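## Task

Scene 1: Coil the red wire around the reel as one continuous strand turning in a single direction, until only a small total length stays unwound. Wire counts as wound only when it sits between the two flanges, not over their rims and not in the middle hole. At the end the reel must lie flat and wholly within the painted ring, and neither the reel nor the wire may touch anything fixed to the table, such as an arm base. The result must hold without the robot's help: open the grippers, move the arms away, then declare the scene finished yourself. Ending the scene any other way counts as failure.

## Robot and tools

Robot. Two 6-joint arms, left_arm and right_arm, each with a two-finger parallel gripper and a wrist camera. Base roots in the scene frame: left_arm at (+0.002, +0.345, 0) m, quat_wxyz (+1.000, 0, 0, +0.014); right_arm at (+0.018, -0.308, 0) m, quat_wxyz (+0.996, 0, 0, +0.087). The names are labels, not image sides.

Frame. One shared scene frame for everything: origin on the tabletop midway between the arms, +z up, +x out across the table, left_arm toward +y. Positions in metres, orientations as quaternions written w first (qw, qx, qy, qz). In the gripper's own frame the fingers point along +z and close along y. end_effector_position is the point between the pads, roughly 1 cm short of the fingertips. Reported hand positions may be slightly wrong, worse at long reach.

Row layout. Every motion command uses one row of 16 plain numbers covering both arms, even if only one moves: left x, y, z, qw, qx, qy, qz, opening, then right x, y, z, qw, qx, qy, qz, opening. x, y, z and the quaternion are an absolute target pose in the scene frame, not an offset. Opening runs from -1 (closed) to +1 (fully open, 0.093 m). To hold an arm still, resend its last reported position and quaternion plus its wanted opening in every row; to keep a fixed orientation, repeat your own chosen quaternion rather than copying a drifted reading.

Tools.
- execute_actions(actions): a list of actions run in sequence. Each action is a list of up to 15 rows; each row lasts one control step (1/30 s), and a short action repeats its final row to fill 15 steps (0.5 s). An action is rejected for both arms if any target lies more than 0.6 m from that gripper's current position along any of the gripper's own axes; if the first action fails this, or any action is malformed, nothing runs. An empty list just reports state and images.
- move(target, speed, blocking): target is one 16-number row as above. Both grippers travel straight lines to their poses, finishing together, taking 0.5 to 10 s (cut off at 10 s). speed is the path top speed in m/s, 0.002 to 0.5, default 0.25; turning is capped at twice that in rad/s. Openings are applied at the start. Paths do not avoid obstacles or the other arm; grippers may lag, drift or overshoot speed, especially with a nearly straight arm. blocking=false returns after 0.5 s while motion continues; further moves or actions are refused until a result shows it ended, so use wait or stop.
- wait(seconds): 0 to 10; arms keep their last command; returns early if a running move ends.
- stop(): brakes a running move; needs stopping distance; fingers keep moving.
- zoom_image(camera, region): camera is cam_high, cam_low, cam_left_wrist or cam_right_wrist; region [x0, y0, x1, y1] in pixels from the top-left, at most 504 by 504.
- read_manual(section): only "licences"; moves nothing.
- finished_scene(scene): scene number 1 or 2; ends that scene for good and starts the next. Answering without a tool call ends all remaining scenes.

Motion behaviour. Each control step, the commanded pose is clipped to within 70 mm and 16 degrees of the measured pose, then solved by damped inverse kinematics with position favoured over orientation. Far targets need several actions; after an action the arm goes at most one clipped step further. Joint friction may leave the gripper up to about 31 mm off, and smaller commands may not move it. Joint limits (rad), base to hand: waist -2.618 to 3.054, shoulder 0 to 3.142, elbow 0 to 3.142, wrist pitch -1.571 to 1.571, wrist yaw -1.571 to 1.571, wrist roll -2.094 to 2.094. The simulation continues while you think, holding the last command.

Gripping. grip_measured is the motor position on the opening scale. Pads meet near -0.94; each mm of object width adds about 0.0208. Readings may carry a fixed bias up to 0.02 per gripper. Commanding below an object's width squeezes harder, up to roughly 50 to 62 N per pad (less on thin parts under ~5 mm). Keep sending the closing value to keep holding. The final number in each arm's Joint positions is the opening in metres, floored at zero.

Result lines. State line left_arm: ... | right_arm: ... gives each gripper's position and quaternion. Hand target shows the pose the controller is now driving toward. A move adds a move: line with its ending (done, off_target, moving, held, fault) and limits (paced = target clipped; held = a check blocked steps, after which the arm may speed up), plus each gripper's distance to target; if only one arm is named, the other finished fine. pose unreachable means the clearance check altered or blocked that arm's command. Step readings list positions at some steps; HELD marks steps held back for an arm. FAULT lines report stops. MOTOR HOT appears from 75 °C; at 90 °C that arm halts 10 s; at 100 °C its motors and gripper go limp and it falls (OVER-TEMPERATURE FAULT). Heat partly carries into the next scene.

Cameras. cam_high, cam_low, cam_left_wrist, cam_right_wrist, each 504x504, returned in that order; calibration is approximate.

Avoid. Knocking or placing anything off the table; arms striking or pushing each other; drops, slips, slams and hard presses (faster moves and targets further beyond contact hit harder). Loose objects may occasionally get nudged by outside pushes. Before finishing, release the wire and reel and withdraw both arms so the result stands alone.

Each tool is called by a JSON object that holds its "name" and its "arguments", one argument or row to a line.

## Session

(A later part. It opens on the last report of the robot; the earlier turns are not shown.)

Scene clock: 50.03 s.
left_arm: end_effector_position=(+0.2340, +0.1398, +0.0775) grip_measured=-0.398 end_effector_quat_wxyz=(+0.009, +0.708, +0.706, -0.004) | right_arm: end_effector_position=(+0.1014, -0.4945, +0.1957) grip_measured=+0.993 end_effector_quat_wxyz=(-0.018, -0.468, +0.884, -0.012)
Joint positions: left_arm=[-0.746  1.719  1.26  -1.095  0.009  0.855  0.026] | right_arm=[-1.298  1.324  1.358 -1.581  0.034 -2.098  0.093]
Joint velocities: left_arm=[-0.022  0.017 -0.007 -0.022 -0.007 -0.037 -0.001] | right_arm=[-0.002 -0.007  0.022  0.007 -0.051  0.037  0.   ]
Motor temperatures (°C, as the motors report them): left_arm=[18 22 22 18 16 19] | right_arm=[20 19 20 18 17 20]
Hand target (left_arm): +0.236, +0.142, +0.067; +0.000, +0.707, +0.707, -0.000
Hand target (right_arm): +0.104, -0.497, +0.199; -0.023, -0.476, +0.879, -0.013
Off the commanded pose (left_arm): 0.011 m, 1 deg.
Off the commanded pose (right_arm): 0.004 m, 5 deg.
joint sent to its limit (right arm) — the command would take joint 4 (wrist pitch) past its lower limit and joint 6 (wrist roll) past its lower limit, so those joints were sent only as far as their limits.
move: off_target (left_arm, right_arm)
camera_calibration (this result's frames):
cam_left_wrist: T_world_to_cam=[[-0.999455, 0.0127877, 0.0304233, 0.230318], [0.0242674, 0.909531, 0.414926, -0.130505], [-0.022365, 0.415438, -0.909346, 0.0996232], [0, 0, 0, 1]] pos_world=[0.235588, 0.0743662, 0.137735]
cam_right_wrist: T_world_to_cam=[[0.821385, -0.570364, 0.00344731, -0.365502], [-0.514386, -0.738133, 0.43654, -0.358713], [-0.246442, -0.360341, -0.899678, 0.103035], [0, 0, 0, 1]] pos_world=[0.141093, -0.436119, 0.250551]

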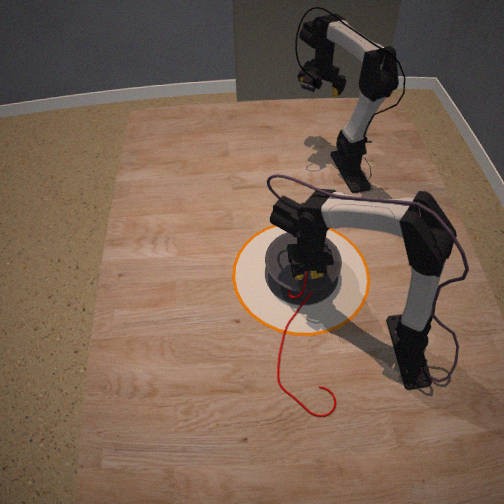

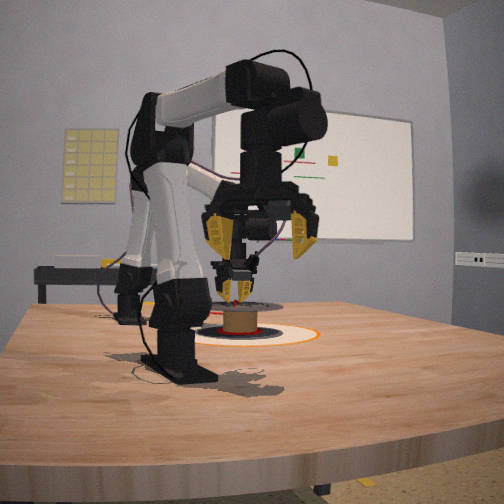

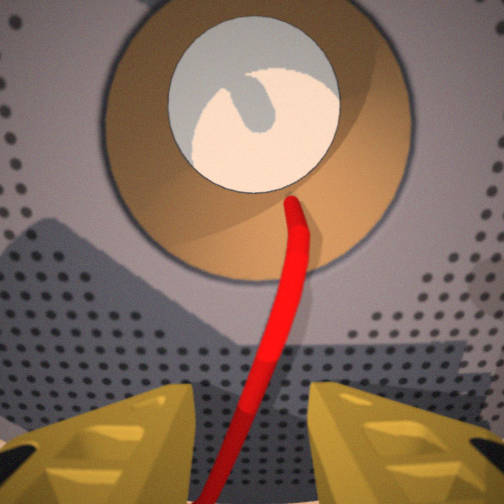

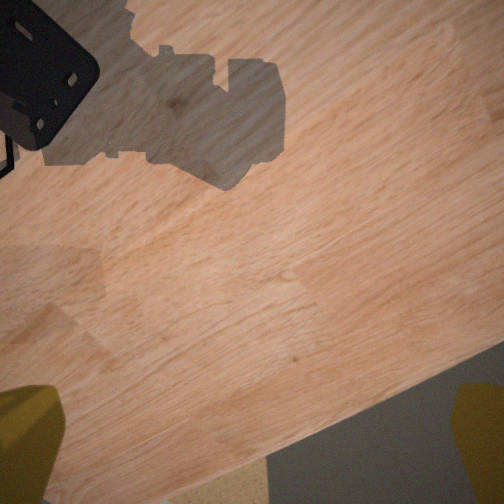

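{"name": "move", "arguments": {
  "target": [0.236,0.142,0.062,0,0.707,0.707,0,-0.95,0.103,-0.497,0.199,0,0.5,-0.866,0,1],
  "speed": 0.05
}}

Scene clock: 51.83 s.
left_arm: end_effector_position=(+0.2355, +0.1385, +0.0763) grip_measured=-0.940 end_effector_quat_wxyz=(+0.013, +0.708, +0.706, -0.004) | right_arm: end_effector_position=(+0.1014, -0.4945, +0.1957) grip_measured=+0.993 end_effector_quat_wxyz=(-0.018, -0.468, +0.884, -0.012)
Joint positions: left_arm=[-0.746  1.719  1.255 -1.081  0.009  0.855  0.   ] | right_arm=[-1.298  1.324  1.358 -1.581  0.034 -2.098  0.093]
Joint velocities: left_arm=[-0.002 -0.007 -0.002  0.022 -0.066 -0.007 -0.   ] | right_arm=[-0.012 -0.002  0.012  0.007  0.022  0.022 -0.001]
Motor temperatures (°C, as the motors report them): left_arm=[18 22 22 18 16 19] | right_arm=[20 19 20 18 17 20]
Hand target (left_arm): +0.236, +0.142, +0.063; -0.000, +0.707, +0.707, -0.000
Hand target (right_arm): +0.104, -0.497, +0.199; -0.023, -0.476, +0.879, -0.013
Off the commanded pose (left_arm): 0.015 m, 2 deg.
Off the commanded pose (right_arm): 0.004 m, 5 deg.
joint sent to its limit (right arm) — the command would take joint 4 (wrist pitch) past its lower limit and joint 6 (wrist roll) past its lower limit, so those joints were sent only as far as their limits.
move: off_target (left_arm, right_arm)
camera_calibration (this result's frames):
cam_left_wrist: T_world_to_cam=[[-0.999641, 0.0129502, 0.0234604, 0.232385], [0.0214276, 0.912018, 0.409591, -0.128158], [-0.016092, 0.409946, -0.911968, 0.0986047], [0, 0, 0, 1]] pos_world=[0.236634, 0.0734503, 0.136965]
cam_right_wrist: T_world_to_cam=[[0.821385, -0.570364, 0.00344731, -0.365502], [-0.514386, -0.738133, 0.43654, -0.358713], [-0.246442, -0.360341, -0.899678, 0.103035], [0, 0, 0, 1]] pos_world=[0.141093, -0.436119, 0.250551]

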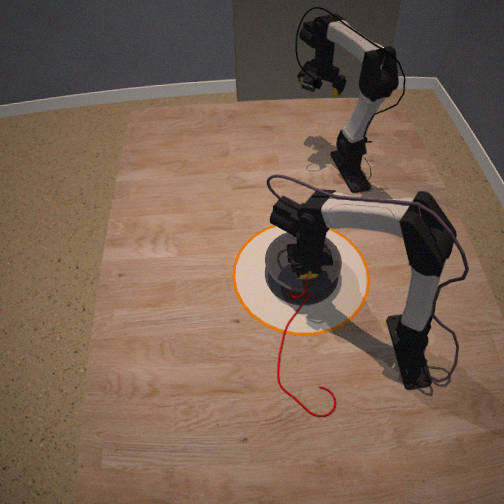

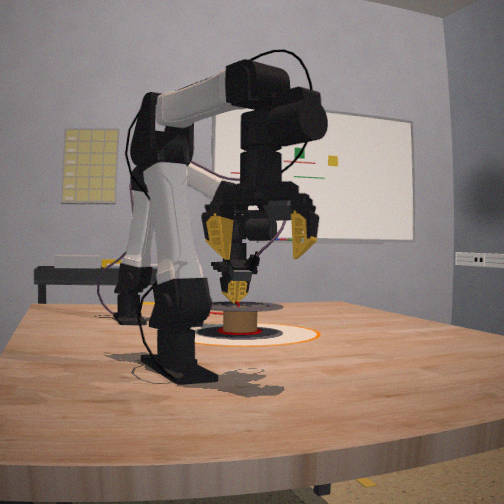

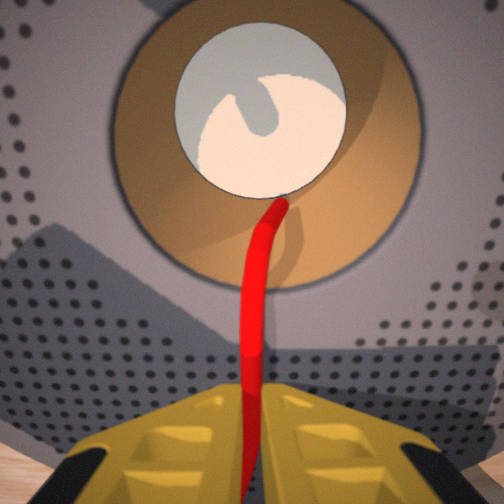

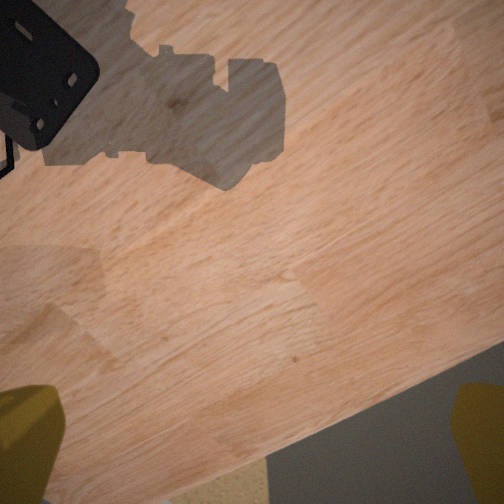

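{"name": "move", "arguments": {
  "target": [0.236,0.145,0.11,0,0.707,0.707,0,-0.95,0.103,-0.497,0.199,0,0.5,-0.866,0,1],
  "speed": 0.04
}}

Scene clock: 53.70 s.
left_arm: end_effector_position=(+0.2333, +0.1421, +0.1020) grip_measured=-0.940 end_effector_quat_wxyz=(-0.004, +0.708, +0.706, -0.005) | right_arm: end_effector_position=(+0.1014, -0.4945, +0.1957) grip_measured=+0.993 end_effector_quat_wxyz=(-0.018, -0.468, +0.884, -0.012)
Joint positions: left_arm=[-0.742  1.719  1.359 -1.22   0.009  0.859  0.   ] | right_arm=[-1.298  1.324  1.358 -1.581  0.034 -2.098  0.093]
Joint velocities: left_arm=[ 0.017  0.002 -0.002 -0.022  0.007  0.022  0.002] | right_arm=[ 0.012 -0.022 -0.007  0.007 -0.022  0.007  0.   ]
Motor temperatures (°C, as the motors report them): left_arm=[18 22 22 18 16 19] | right_arm=[20 19 20 18 17 20]
Hand target (left_arm): +0.236, +0.145, +0.110; +0.000, +0.707, +0.707, +0.000
Hand target (right_arm): +0.104, -0.497, +0.199; -0.023, -0.476, +0.879, -0.013
Off the commanded pose (left_arm): 0.009 m, 1 deg.
Off the commanded pose (right_arm): 0.004 m, 5 deg.
joint sent to its limit (right arm) — the command would take joint 4 (wrist pitch) past its lower limit and joint 6 (wrist roll) past its lower limit, so those joints were sent only as far as their limits.
move: off_target (right_arm)
camera_calibration (this result's frames):
cam_left_wrist: T_world_to_cam=[[-0.998674, 0.0117205, 0.0501329, 0.226784], [0.0321662, 0.902347, 0.429809, -0.145136], [-0.0401996, 0.430852, -0.901527, 0.122114], [0, 0, 0, 1]] pos_world=[0.236061, 0.0756914, 0.161101]
cam_right_wrist: T_world_to_cam=[[0.821385, -0.570364, 0.00344731, -0.365502], [-0.514386, -0.738133, 0.43654, -0.358713], [-0.246442, -0.360341, -0.899678, 0.103035], [0, 0, 0, 1]] pos_world=[0.141093, -0.436119, 0.250551]

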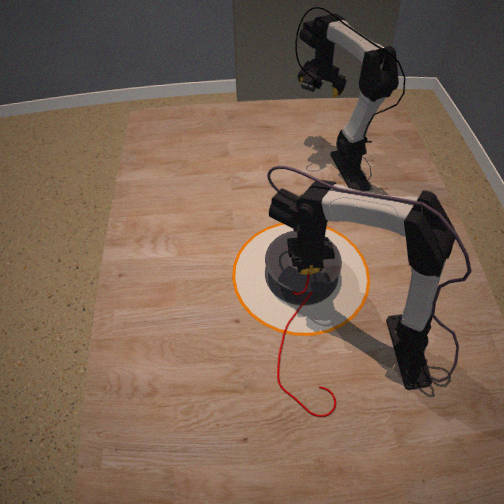

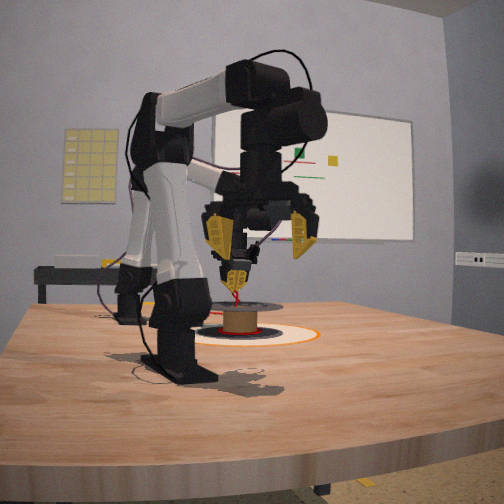

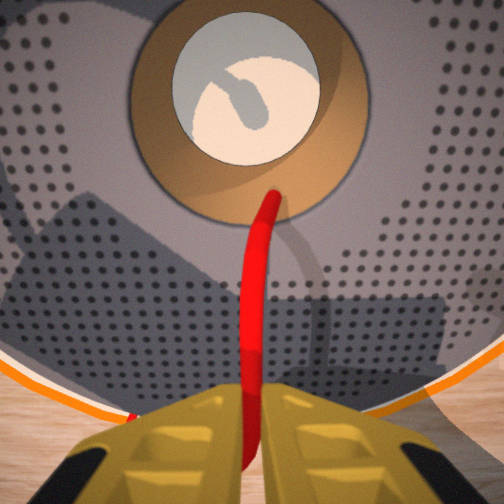

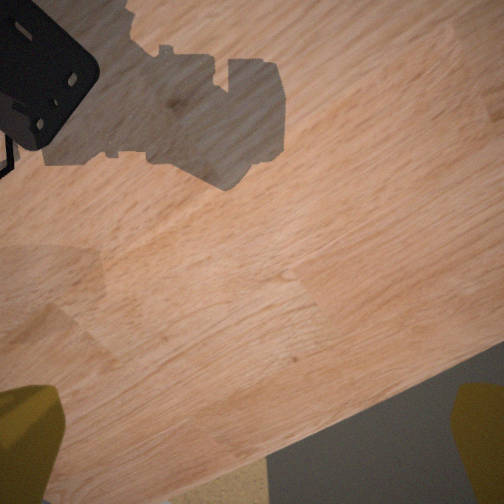

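{"name": "move", "arguments": {
  "target": [0.236,0.16,0.14,0,0.707,0.707,0,-0.95,0.103,-0.497,0.199,0,0.5,-0.866,0,1],
  "speed": 0.04
}}

{"name": "zoom_image", "arguments": {
  "camera": "cam_low",
  "region": [190, 250, 300, 345]
}}

Scene clock: 55.50 s.
left_arm: end_effector_position=(+0.2350, +0.1558, +0.1277) grip_measured=-0.940 end_effector_quat_wxyz=(-0.010, +0.708, +0.706, -0.005) | right_arm: end_effector_position=(+0.1014, -0.4945, +0.1957) grip_measured=+0.993 end_effector_quat_wxyz=(-0.018, -0.468, +0.884, -0.012)
Joint positions: left_arm=[-0.704  1.694  1.432 -1.329  0.009  0.897  0.   ] | right_arm=[-1.298  1.324  1.358 -1.581  0.034 -2.098  0.093]
Joint velocities: left_arm=[ 0.022 -0.002 -0.007 -0.022 -0.066  0.037  0.   ] | right_arm=[-0.007 -0.002  0.002  0.037 -0.037 -0.007  0.   ]
Motor temperatures (°C, as the motors report them): left_arm=[18 22 22 18 16 19] | right_arm=[20 19 21 18 17 20]
Hand target (left_arm): +0.236, +0.160, +0.140; +0.000, +0.707, +0.707, +0.000
Hand target (right_arm): +0.104, -0.497, +0.199; -0.023, -0.476, +0.879, -0.013
Off the commanded pose (left_arm): 0.013 m, 1 deg.
Off the commanded pose (right_arm): 0.004 m, 5 deg.
joint sent to its limit (right arm) — the command would take joint 4 (wrist pitch) past its lower limit and joint 6 (wrist roll) past its lower limit, so those joints were sent only as far as their limits.
move: off_target (left_arm, right_arm)
camera_calibration (this result's frames):
cam_left_wrist: T_world_to_cam=[[-0.998206, 0.0113645, 0.0587843, 0.225876], [0.0358776, 0.899559, 0.435323, -0.169702], [-0.0479328, 0.436652, -0.898353, 0.139967], [0, 0, 0, 1]] pos_world=[0.238269, 0.0889728, 0.186337]
cam_right_wrist: T_world_to_cam=[[0.821385, -0.570364, 0.00344731, -0.365502], [-0.514386, -0.738133, 0.43654, -0.358713], [-0.246442, -0.360341, -0.899678, 0.103035], [0, 0, 0, 1]] pos_world=[0.141093, -0.436119, 0.250551]

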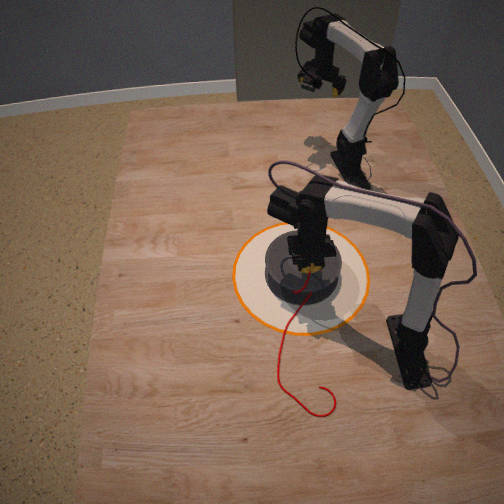

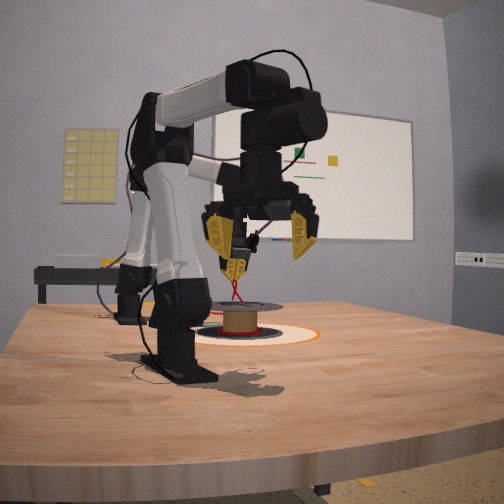

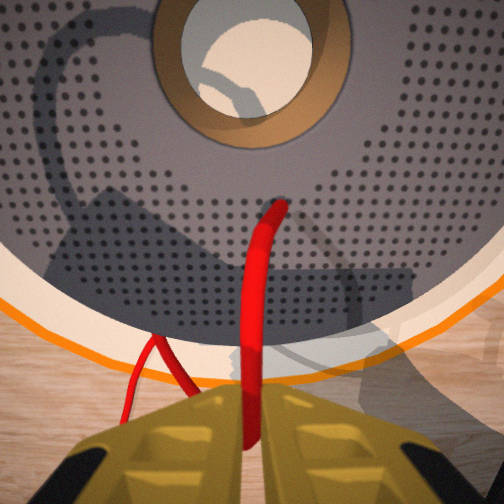

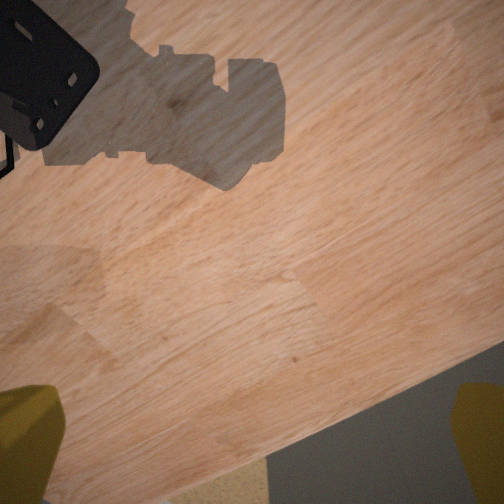

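Region (190, 250, 300, 345) of cam_low's 504x504 image, scaled by 4.582, with more detail than that image has; it fills the top 435 rows of this view, and the rest is white.

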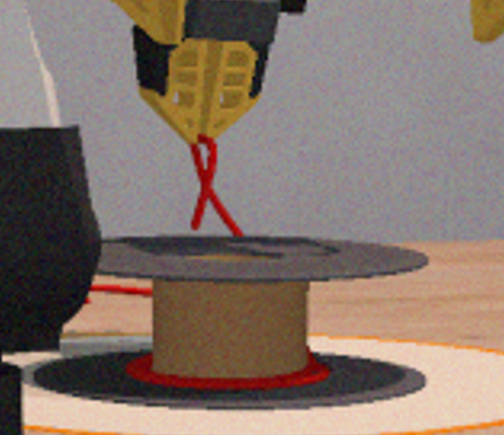

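{"name": "move", "arguments": {
  "target": [0.25,0.235,0.11,0,0.707,0.707,0,-0.95,0.103,-0.497,0.199,0,0.5,-0.866,0,1],
  "speed": 0.05
}}

{"name": "zoom_image", "arguments": {
  "camera": "cam_high",
  "region": [230, 200, 400, 370]
}}

Scene clock: 60.37 s.
left_arm: end_effector_position=(+0.2506, +0.2300, +0.1068) grip_measured=-0.940 end_effector_quat_wxyz=(-0.008, +0.707, +0.707, -0.008) | right_arm: end_effector_position=(+0.1014, -0.4945, +0.1957) grip_measured=+0.993 end_effector_quat_wxyz=(-0.018, -0.468, +0.884, -0.012)
Joint positions: left_arm=[-0.454  1.6    1.248 -1.239  0.009  1.145  0.   ] | right_arm=[-1.298  1.324  1.358 -1.581  0.034 -2.098  0.093]
Joint velocities: left_arm=[ 0.007  0.002  0.002 -0.051 -0.037  0.037 -0.001] | right_arm=[-0.002  0.002 -0.012 -0.022 -0.037  0.007 -0.001]
Motor temperatures (°C, as the motors report them): left_arm=[18 23 22 18 16 19] | right_arm=[20 19 21 18 17 20]
Hand target (left_arm): +0.251, +0.234, +0.110; +0.001, +0.707, +0.707, -0.000
Hand target (right_arm): +0.104, -0.497, +0.199; -0.023, -0.476, +0.879, -0.013
Off the commanded pose (left_arm): 0.006 m, 1 deg.
Off the commanded pose (right_arm): 0.004 m, 5 deg.
joint sent to its limit (right arm) — the command would take joint 4 (wrist pitch) past its lower limit and joint 6 (wrist roll) past its lower limit, so those joints were sent only as far as their limits.
move: off_target (right_arm)
camera_calibration (this result's frames):
cam_left_wrist: T_world_to_cam=[[-0.998157, 0.0100922, 0.0598399, 0.242015], [0.0349307, 0.901889, 0.430553, -0.227774], [-0.0496238, 0.43185, -0.900579, 0.0913144], [0, 0, 0, 1]] pos_world=[0.254056, 0.16355, 0.165822]
cam_right_wrist: T_world_to_cam=[[0.821385, -0.570364, 0.00344731, -0.365502], [-0.514386, -0.738133, 0.43654, -0.358713], [-0.246442, -0.360341, -0.899678, 0.103035], [0, 0, 0, 1]] pos_world=[0.141093, -0.436119, 0.250551]

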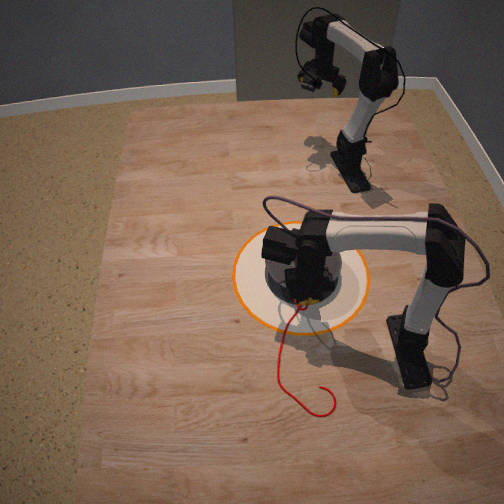

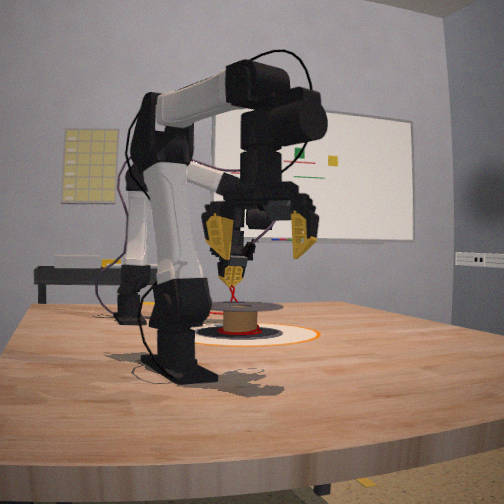

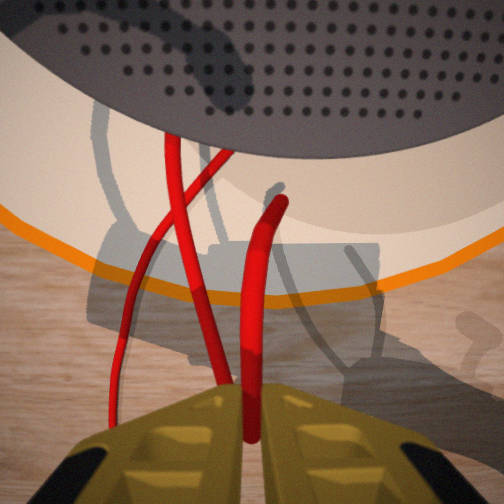

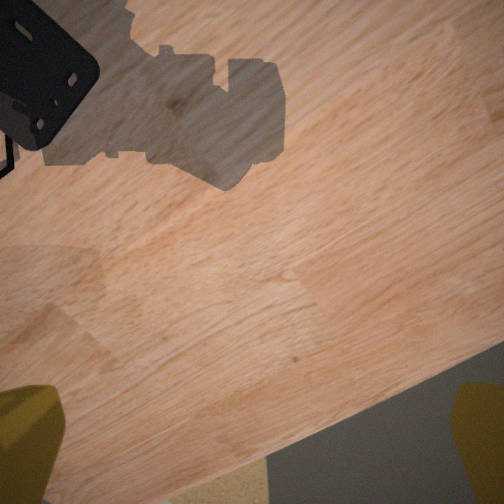

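Region (230, 200, 400, 370) of cam_high's 504x504 image, scaled by 2.965, with more detail than that image has.

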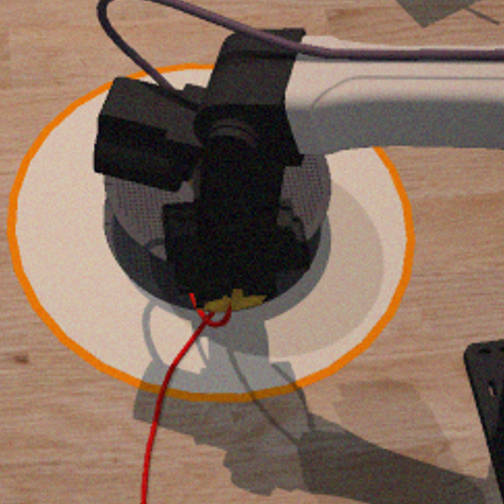

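{"name": "move", "arguments": {
  "target": [0.25,0.245,0.052,0,0.707,0.707,0,-0.95,0.103,-0.497,0.199,0,0.5,-0.866,0,1],
  "speed": 0.05
}}

Scene clock: 66.80 s.
left_arm: end_effector_position=(+0.2500, +0.2406, +0.0565) grip_measured=-0.940 end_effector_quat_wxyz=(+0.004, +0.709, +0.705, -0.003) | right_arm: end_effector_position=(+0.1014, -0.4945, +0.1957) grip_measured=+0.993 end_effector_quat_wxyz=(-0.018, -0.468, +0.884, -0.012)
Joint positions: left_arm=[-0.42   1.6    1.044 -1.009  0.009  1.184  0.   ] | right_arm=[-1.298  1.324  1.358 -1.581  0.034 -2.098  0.093]
Joint velocities: left_arm=[-0.007 -0.012  0.002 -0.081  0.007  0.007  0.001] | right_arm=[-0.002 -0.012 -0.002 -0.037  0.037  0.022  0.001]
Motor temperatures (°C, as the motors report them): left_arm=[18 23 22 18 16 19] | right_arm=[20 19 21 18 17 20]
Hand target (left_arm): +0.250, +0.245, +0.052; +0.000, +0.707, +0.707, -0.000
Hand target (right_arm): +0.104, -0.497, +0.199; -0.023, -0.476, +0.879, -0.013
Off the commanded pose (left_arm): 0.006 m, 1 deg.
Off the commanded pose (right_arm): 0.004 m, 5 deg.
joint sent to its limit (right arm) — the command would take joint 4 (wrist pitch) past its lower limit and joint 6 (wrist roll) past its lower limit, so those joints were sent only as far as their limits.
move: off_target (right_arm)
camera_calibration (this result's frames):
cam_left_wrist: T_world_to_cam=[[-0.999231, 0.0144052, 0.0364617, 0.244822], [0.0284575, 0.906219, 0.42185, -0.214509], [-0.0269655, 0.422563, -0.905932, 0.0382524], [0, 0, 0, 1]] pos_world=[0.25177, 0.174701, 0.116218]
cam_right_wrist: T_world_to_cam=[[0.821385, -0.570364, 0.00344731, -0.365502], [-0.514386, -0.738133, 0.43654, -0.358713], [-0.246442, -0.360341, -0.899678, 0.103035], [0, 0, 0, 1]] pos_world=[0.141093, -0.436119, 0.250551]

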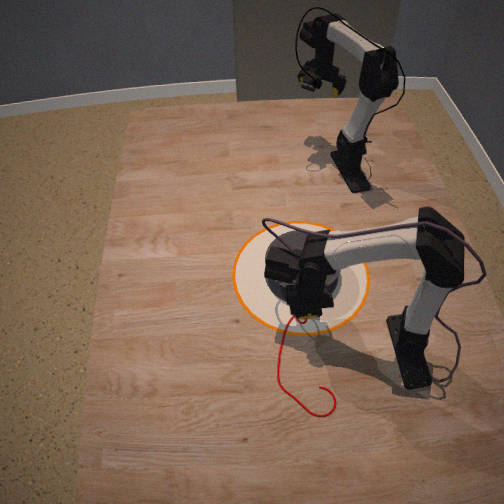

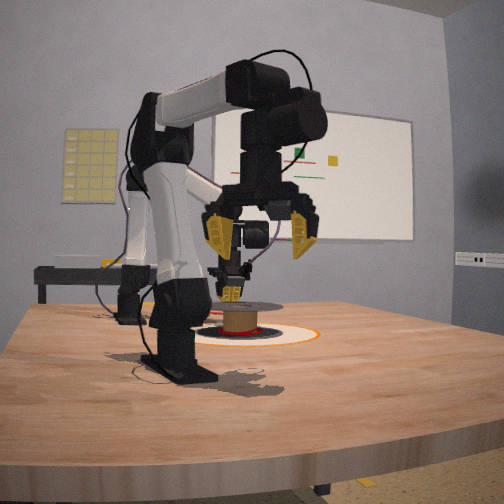

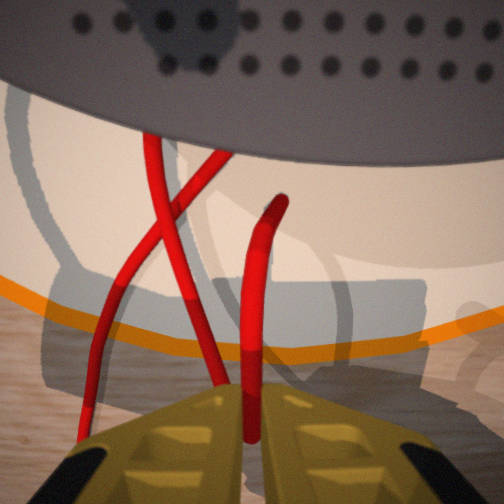

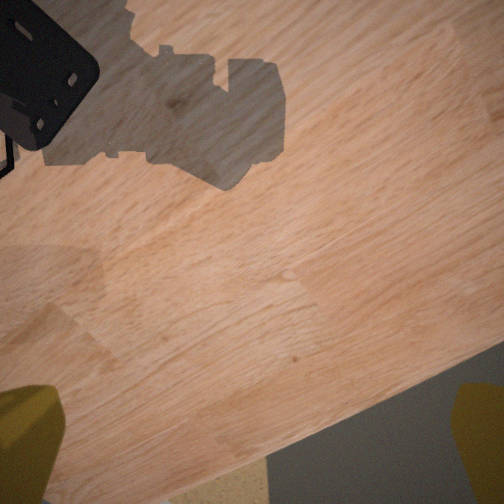

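{"name": "move", "arguments": {
  "target": [0.17,0.225,0.052,0,0.707,0.707,0,-0.95,0.103,-0.497,0.199,0,0.5,-0.866,0,1],
  "speed": 0.08
}}

{"name": "move", "arguments": {
  "target": [0.105,0.175,0.052,0,0.707,0.707,0,-0.95,0.103,-0.497,0.199,0,0.5,-0.866,0,1],
  "speed": 0.08
}}

Scene clock: 68.87 s.
left_arm: end_effector_position=(+0.1754, +0.2234, +0.0506) grip_measured=-0.940 end_effector_quat_wxyz=(+0.002, +0.707, +0.707, -0.004) | right_arm: end_effector_position=(+0.1014, -0.4945, +0.1957) grip_measured=+0.993 end_effector_quat_wxyz=(-0.018, -0.468, +0.884, -0.012)
Joint positions: left_arm=[-0.631  1.386  0.824 -1.006  0.009  0.967  0.   ] | right_arm=[-1.298  1.324  1.358 -1.581  0.034 -2.098  0.093]
Joint velocities: left_arm=[ 0.012 -0.012 -0.007 -0.037  0.022  0.007 -0.001] | right_arm=[ 0.012  0.002 -0.002 -0.022 -0.007  0.007  0.   ]
Motor temperatures (°C, as the motors report them): left_arm=[18 23 22 18 16 19] | right_arm=[20 19 21 18 17 20]
Hand target (left_arm): +0.170, +0.227, +0.051; -0.001, +0.707, +0.707, -0.000
Hand target (right_arm): +0.104, -0.497, +0.199; -0.023, -0.476, +0.879, -0.013
Off the commanded pose (left_arm): 0.006 m, 1 deg.
Off the commanded pose (right_arm): 0.004 m, 5 deg.
joint sent to its limit (right arm) — the command would take joint 4 (wrist pitch) past its lower limit and joint 6 (wrist roll) past its lower limit, so those joints were sent only as far as their limits.
move: off_target (right_arm)
camera_calibration (this result's frames):
cam_left_wrist: T_world_to_cam=[[-0.999132, 0.00978863, 0.0404988, 0.17162], [0.0260183, 0.905775, 0.42296, -0.193867], [-0.0325426, 0.423647, -0.905243, 0.0389441], [0, 0, 0, 1]] pos_world=[0.177782, 0.157422, 0.110302]
cam_right_wrist: T_world_to_cam=[[0.821385, -0.570364, 0.00344731, -0.365502], [-0.514386, -0.738133, 0.43654, -0.358713], [-0.246442, -0.360341, -0.899678, 0.103035], [0, 0, 0, 1]] pos_world=[0.141093, -0.436119, 0.250551]

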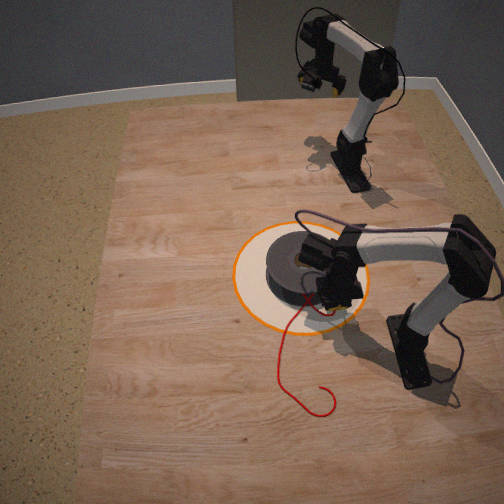

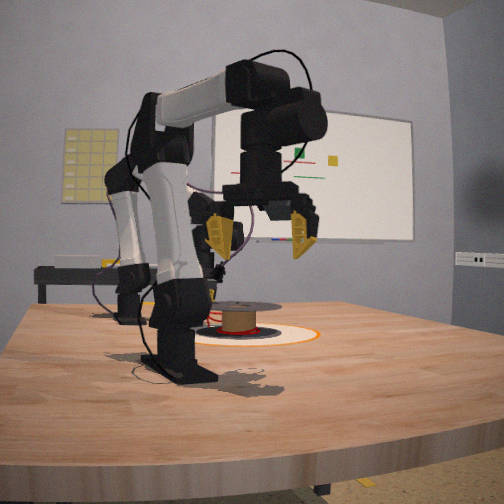

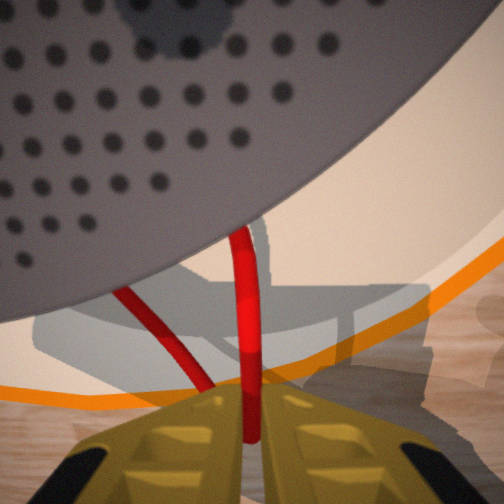

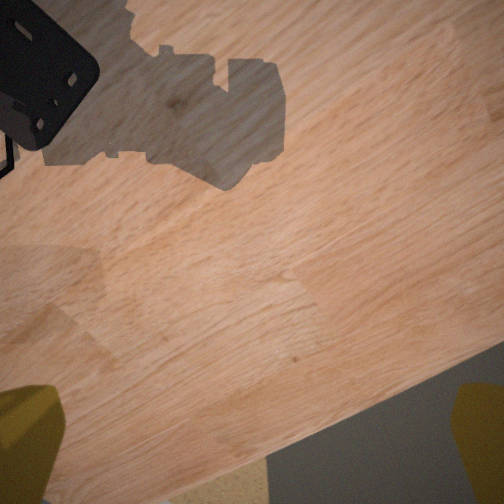

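Scene clock: 70.43 s.
left_arm: end_effector_position=(+0.1106, +0.1700, +0.0512) grip_measured=-0.940 end_effector_quat_wxyz=(+0.005, +0.707, +0.707, -0.004) | right_arm: end_effector_position=(+0.1014, -0.4945, +0.1957) grip_measured=+0.993 end_effector_quat_wxyz=(-0.018, -0.468, +0.884, -0.012)
Joint positions: left_arm=[-1.038  1.351  0.798 -1.006  0.006  0.559  0.   ] | right_arm=[-1.298  1.324  1.358 -1.581  0.034 -2.098  0.093]
Joint velocities: left_arm=[-0.017  0.002  0.012 -0.007  0.037 -0.037 -0.   ] | right_arm=[ 0.002  0.002 -0.017  0.022 -0.037  0.022  0.   ]
Motor temperatures (°C, as the motors report them): left_arm=[18 23 22 18 16 19] | right_arm=[20 19 21 18 17 20]
Hand target (left_arm): +0.105, +0.177, +0.052; -0.002, +0.707, +0.707, +0.000
Hand target (right_arm): +0.104, -0.497, +0.199; -0.023, -0.476, +0.879, -0.013
Off the commanded pose (left_arm): 0.008 m, 1 deg.
Off the commanded pose (right_arm): 0.004 m, 5 deg.
joint sent to its limit (right arm) — the command would take joint 4 (wrist pitch) past its lower limit and joint 6 (wrist roll) past its lower limit, so those joints were sent only as far as their limits.
move: off_target (right_arm)
camera_calibration (this result's frames):
cam_left_wrist: T_world_to_cam=[[-0.999322, 0.00882721, 0.0357467, 0.107758], [0.0229958, 0.907842, 0.418682, -0.143855], [-0.0287565, 0.41922, -0.907429, 0.0603752], [0, 0, 0, 1]] pos_world=[0.112729, 0.104336, 0.111164]
cam_right_wrist: T_world_to_cam=[[0.821385, -0.570364, 0.00344731, -0.365502], [-0.514386, -0.738133, 0.43654, -0.358713], [-0.246442, -0.360341, -0.899678, 0.103035], [0, 0, 0, 1]] pos_world=[0.141093, -0.436119, 0.250551]

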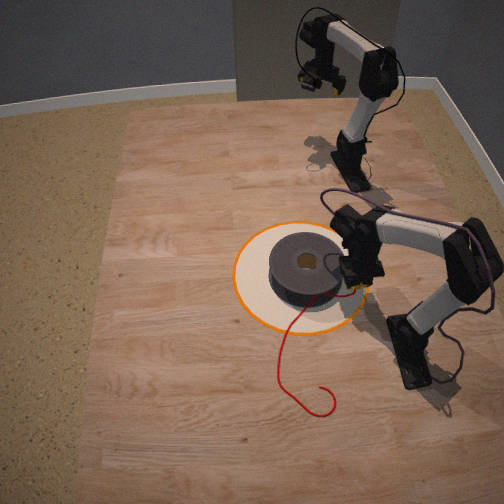

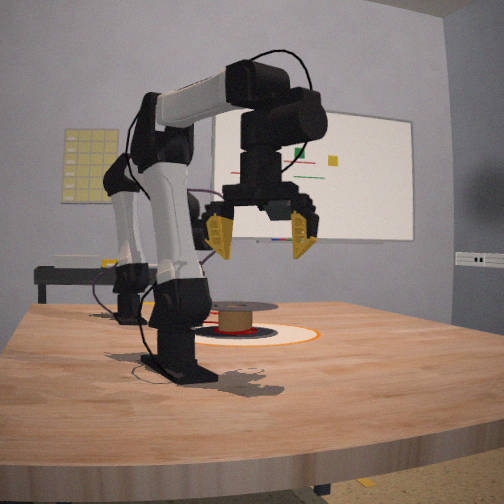

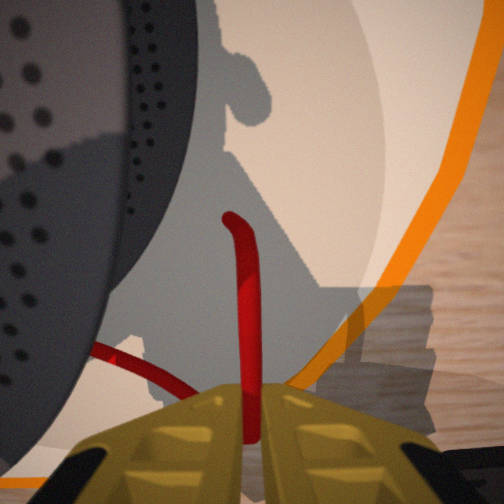

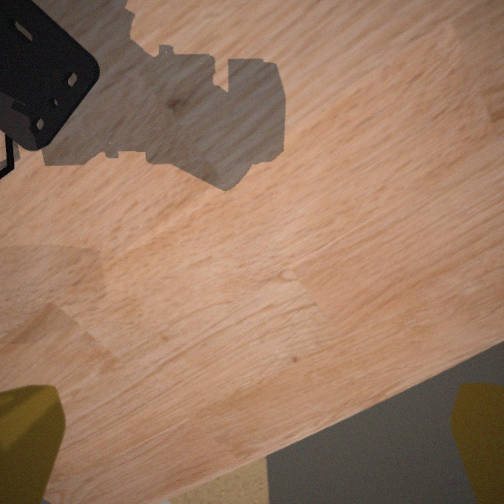

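{"name": "zoom_image", "arguments": {
  "camera": "cam_high",
  "region": [230, 200, 400, 370]
}}

Region (230, 200, 400, 370) of cam_high's 504x504 image, scaled by 2.965, with more detail than that image has.

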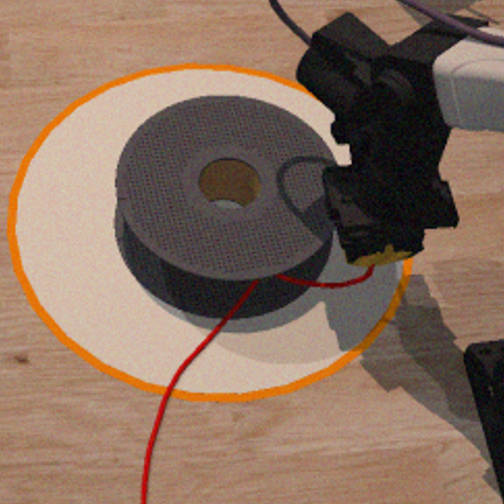

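{"name": "move", "arguments": {
  "target": [0.082,0.10,0.05,0,0.707,0.707,0,-0.95,0.103,-0.497,0.199,0,0.5,-0.866,0,1],
  "speed": 0.06
}}

{"name": "zoom_image", "arguments": {
  "camera": "cam_high",
  "region": [230, 180, 420, 370]
}}

Scene clock: 73.33 s.
left_arm: end_effector_position=(+0.0810, +0.1087, +0.0508) grip_measured=-0.940 end_effector_quat_wxyz=(-0.005, +0.707, +0.707, +0.001) | right_arm: end_effector_position=(+0.1014, -0.4945, +0.1957) grip_measured=+0.993 end_effector_quat_wxyz=(-0.018, -0.468, +0.884, -0.012)
Joint positions: left_arm=[-1.275  1.546  0.965 -1.     0.002  0.324  0.   ] | right_arm=[-1.298  1.324  1.358 -1.581  0.034 -2.098  0.093]
Joint velocities: left_arm=[-0.017  0.007 -0.002  0.022 -0.007 -0.066 -0.001] | right_arm=[-0.002 -0.012 -0.002  0.007  0.007  0.081 -0.001]
Motor temperatures (°C, as the motors report them): left_arm=[18 23 22 18 16 19] | right_arm=[20 19 21 18 17 20]
Hand target (left_arm): +0.081, +0.101, +0.051; -0.001, +0.707, +0.707, +0.001
Hand target (right_arm): +0.104, -0.497, +0.199; -0.023, -0.476, +0.879, -0.013
Off the commanded pose (left_arm): 0.009 m, 1 deg.
Off the commanded pose (right_arm): 0.004 m, 5 deg.
joint sent to its limit (right arm) — the command would take joint 4 (wrist pitch) past its lower limit and joint 6 (wrist roll) past its lower limit, so those joints were sent only as far as their limits.
move: off_target (right_arm)
camera_calibration (this result's frames):
cam_left_wrist: T_world_to_cam=[[-0.999049, 0.00906854, 0.0426584, 0.0783289], [0.0268923, 0.898144, 0.438878, -0.0876703], [-0.0343335, 0.439607, -0.897534, 0.0825655], [0, 0, 0, 1]] pos_world=[0.0834468, 0.0417339, 0.10924]
cam_right_wrist: T_world_to_cam=[[0.821385, -0.570364, 0.00344731, -0.365502], [-0.514386, -0.738133, 0.43654, -0.358713], [-0.246442, -0.360341, -0.899678, 0.103035], [0, 0, 0, 1]] pos_world=[0.141093, -0.436119, 0.250551]

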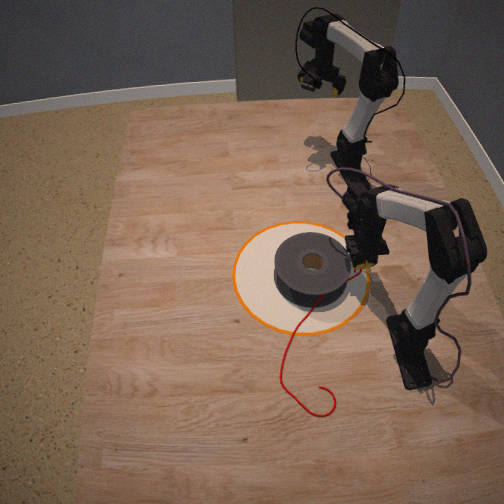

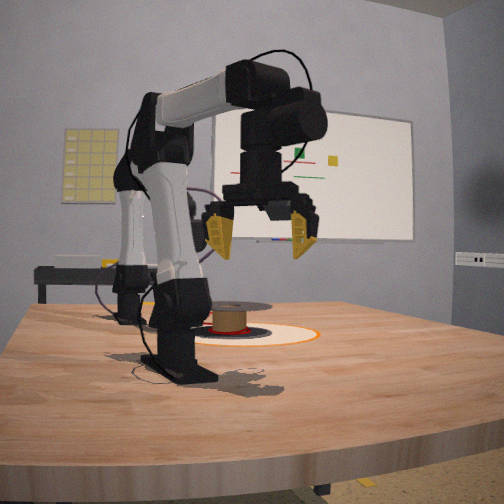

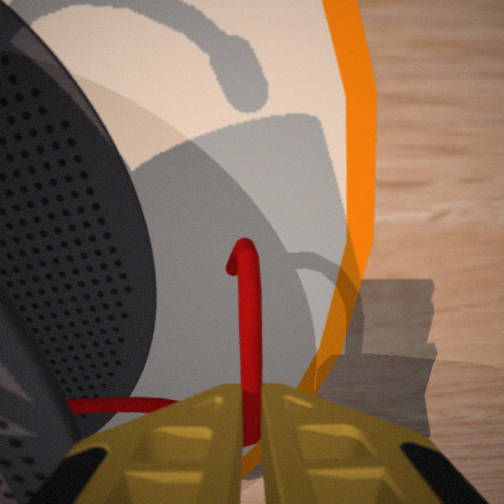

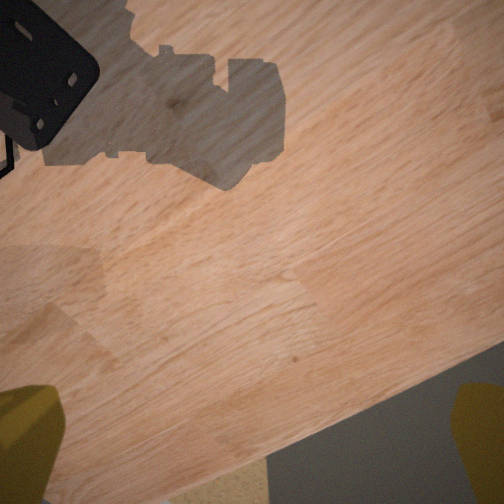

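Region (230, 180, 420, 370) of cam_high's 504x504 image, scaled by 2.653, with more detail than that image has.

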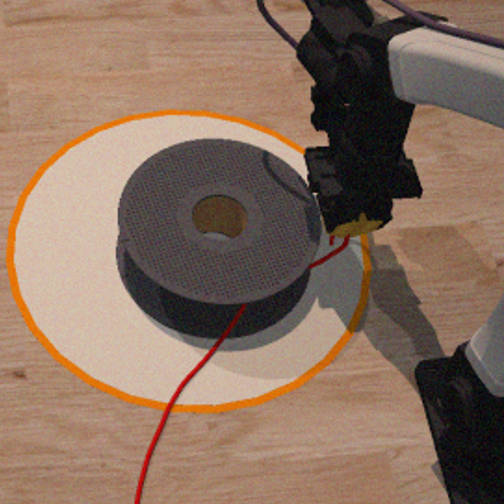

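{"name": "move", "arguments": {
  "target": [0.081,0.105,0.05,0,0.707,0.707,0,-0.3,0.103,-0.497,0.199,0,0.5,-0.866,0,1],
  "speed": 0.05
}}

Scene clock: 76.97 s.
left_arm: end_effector_position=(+0.0800, +0.1086, +0.0508) grip_measured=-0.302 end_effector_quat_wxyz=(-0.006, +0.706, +0.708, -0.000) | right_arm: end_effector_position=(+0.1014, -0.4945, +0.1957) grip_measured=+0.993 end_effector_quat_wxyz=(-0.018, -0.468, +0.884, -0.012)
Joint positions: left_arm=[-1.276  1.546  0.965 -1.001  0.006  0.32   0.031] | right_arm=[-1.298  1.324  1.358 -1.581  0.034 -2.098  0.093]
Joint velocities: left_arm=[-0.007 -0.007 -0.017  0.066  0.007 -0.022  0.   ] | right_arm=[-0.002 -0.012  0.007  0.066 -0.007  0.007 -0.   ]
Motor temperatures (°C, as the motors report them): left_arm=[18 23 22 18 16 19] | right_arm=[20 19 21 18 17 20]
Hand target (left_arm): +0.081, +0.105, +0.050; -0.000, +0.707, +0.707, -0.000
Hand target (right_arm): +0.104, -0.497, +0.199; -0.023, -0.476, +0.879, -0.013
Off the commanded pose (left_arm): 0.004 m, 1 deg.
Off the commanded pose (right_arm): 0.004 m, 5 deg.
joint sent to its limit (right arm) — the command would take joint 4 (wrist pitch) past its lower limit and joint 6 (wrist roll) past its lower limit, so those joints were sent only as far as their limits.
move: off_target (right_arm)
camera_calibration (this result's frames):
cam_left_wrist: T_world_to_cam=[[-0.998902, 0.00599975, 0.0464733, 0.0775205], [0.025791, 0.898426, 0.438367, -0.0874576], [-0.0391227, 0.439084, -0.897594, 0.0830324], [0, 0, 0, 1]] pos_world=[0.0829394, 0.0416509, 0.109265]
cam_right_wrist: T_world_to_cam=[[0.821385, -0.570364, 0.00344731, -0.365502], [-0.514386, -0.738133, 0.43654, -0.358713], [-0.246442, -0.360341, -0.899678, 0.103035], [0, 0, 0, 1]] pos_world=[0.141093, -0.436119, 0.250551]

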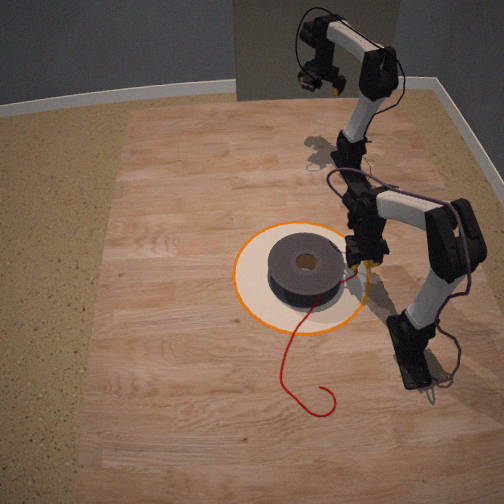

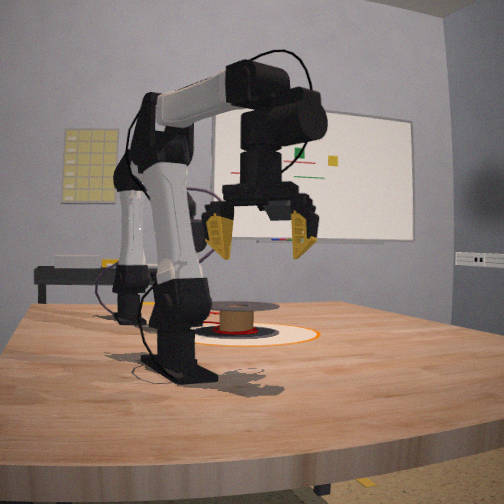

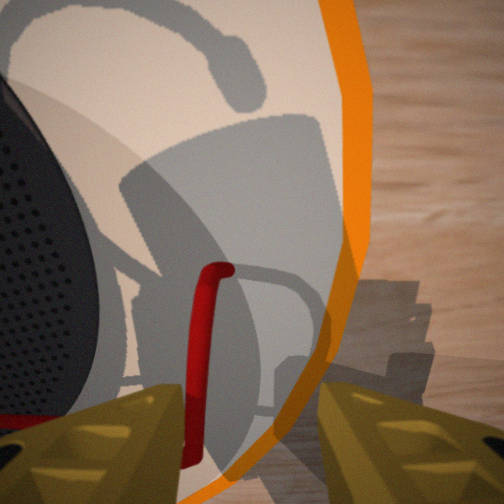

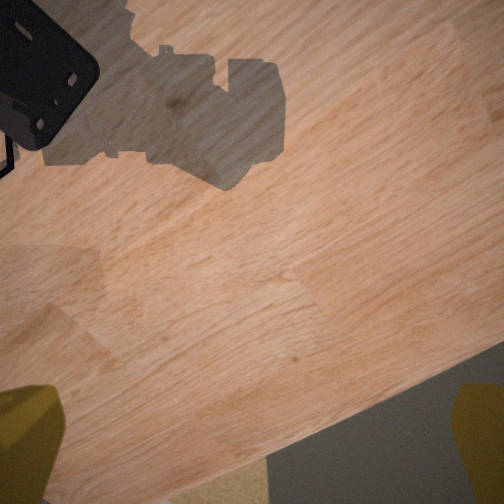

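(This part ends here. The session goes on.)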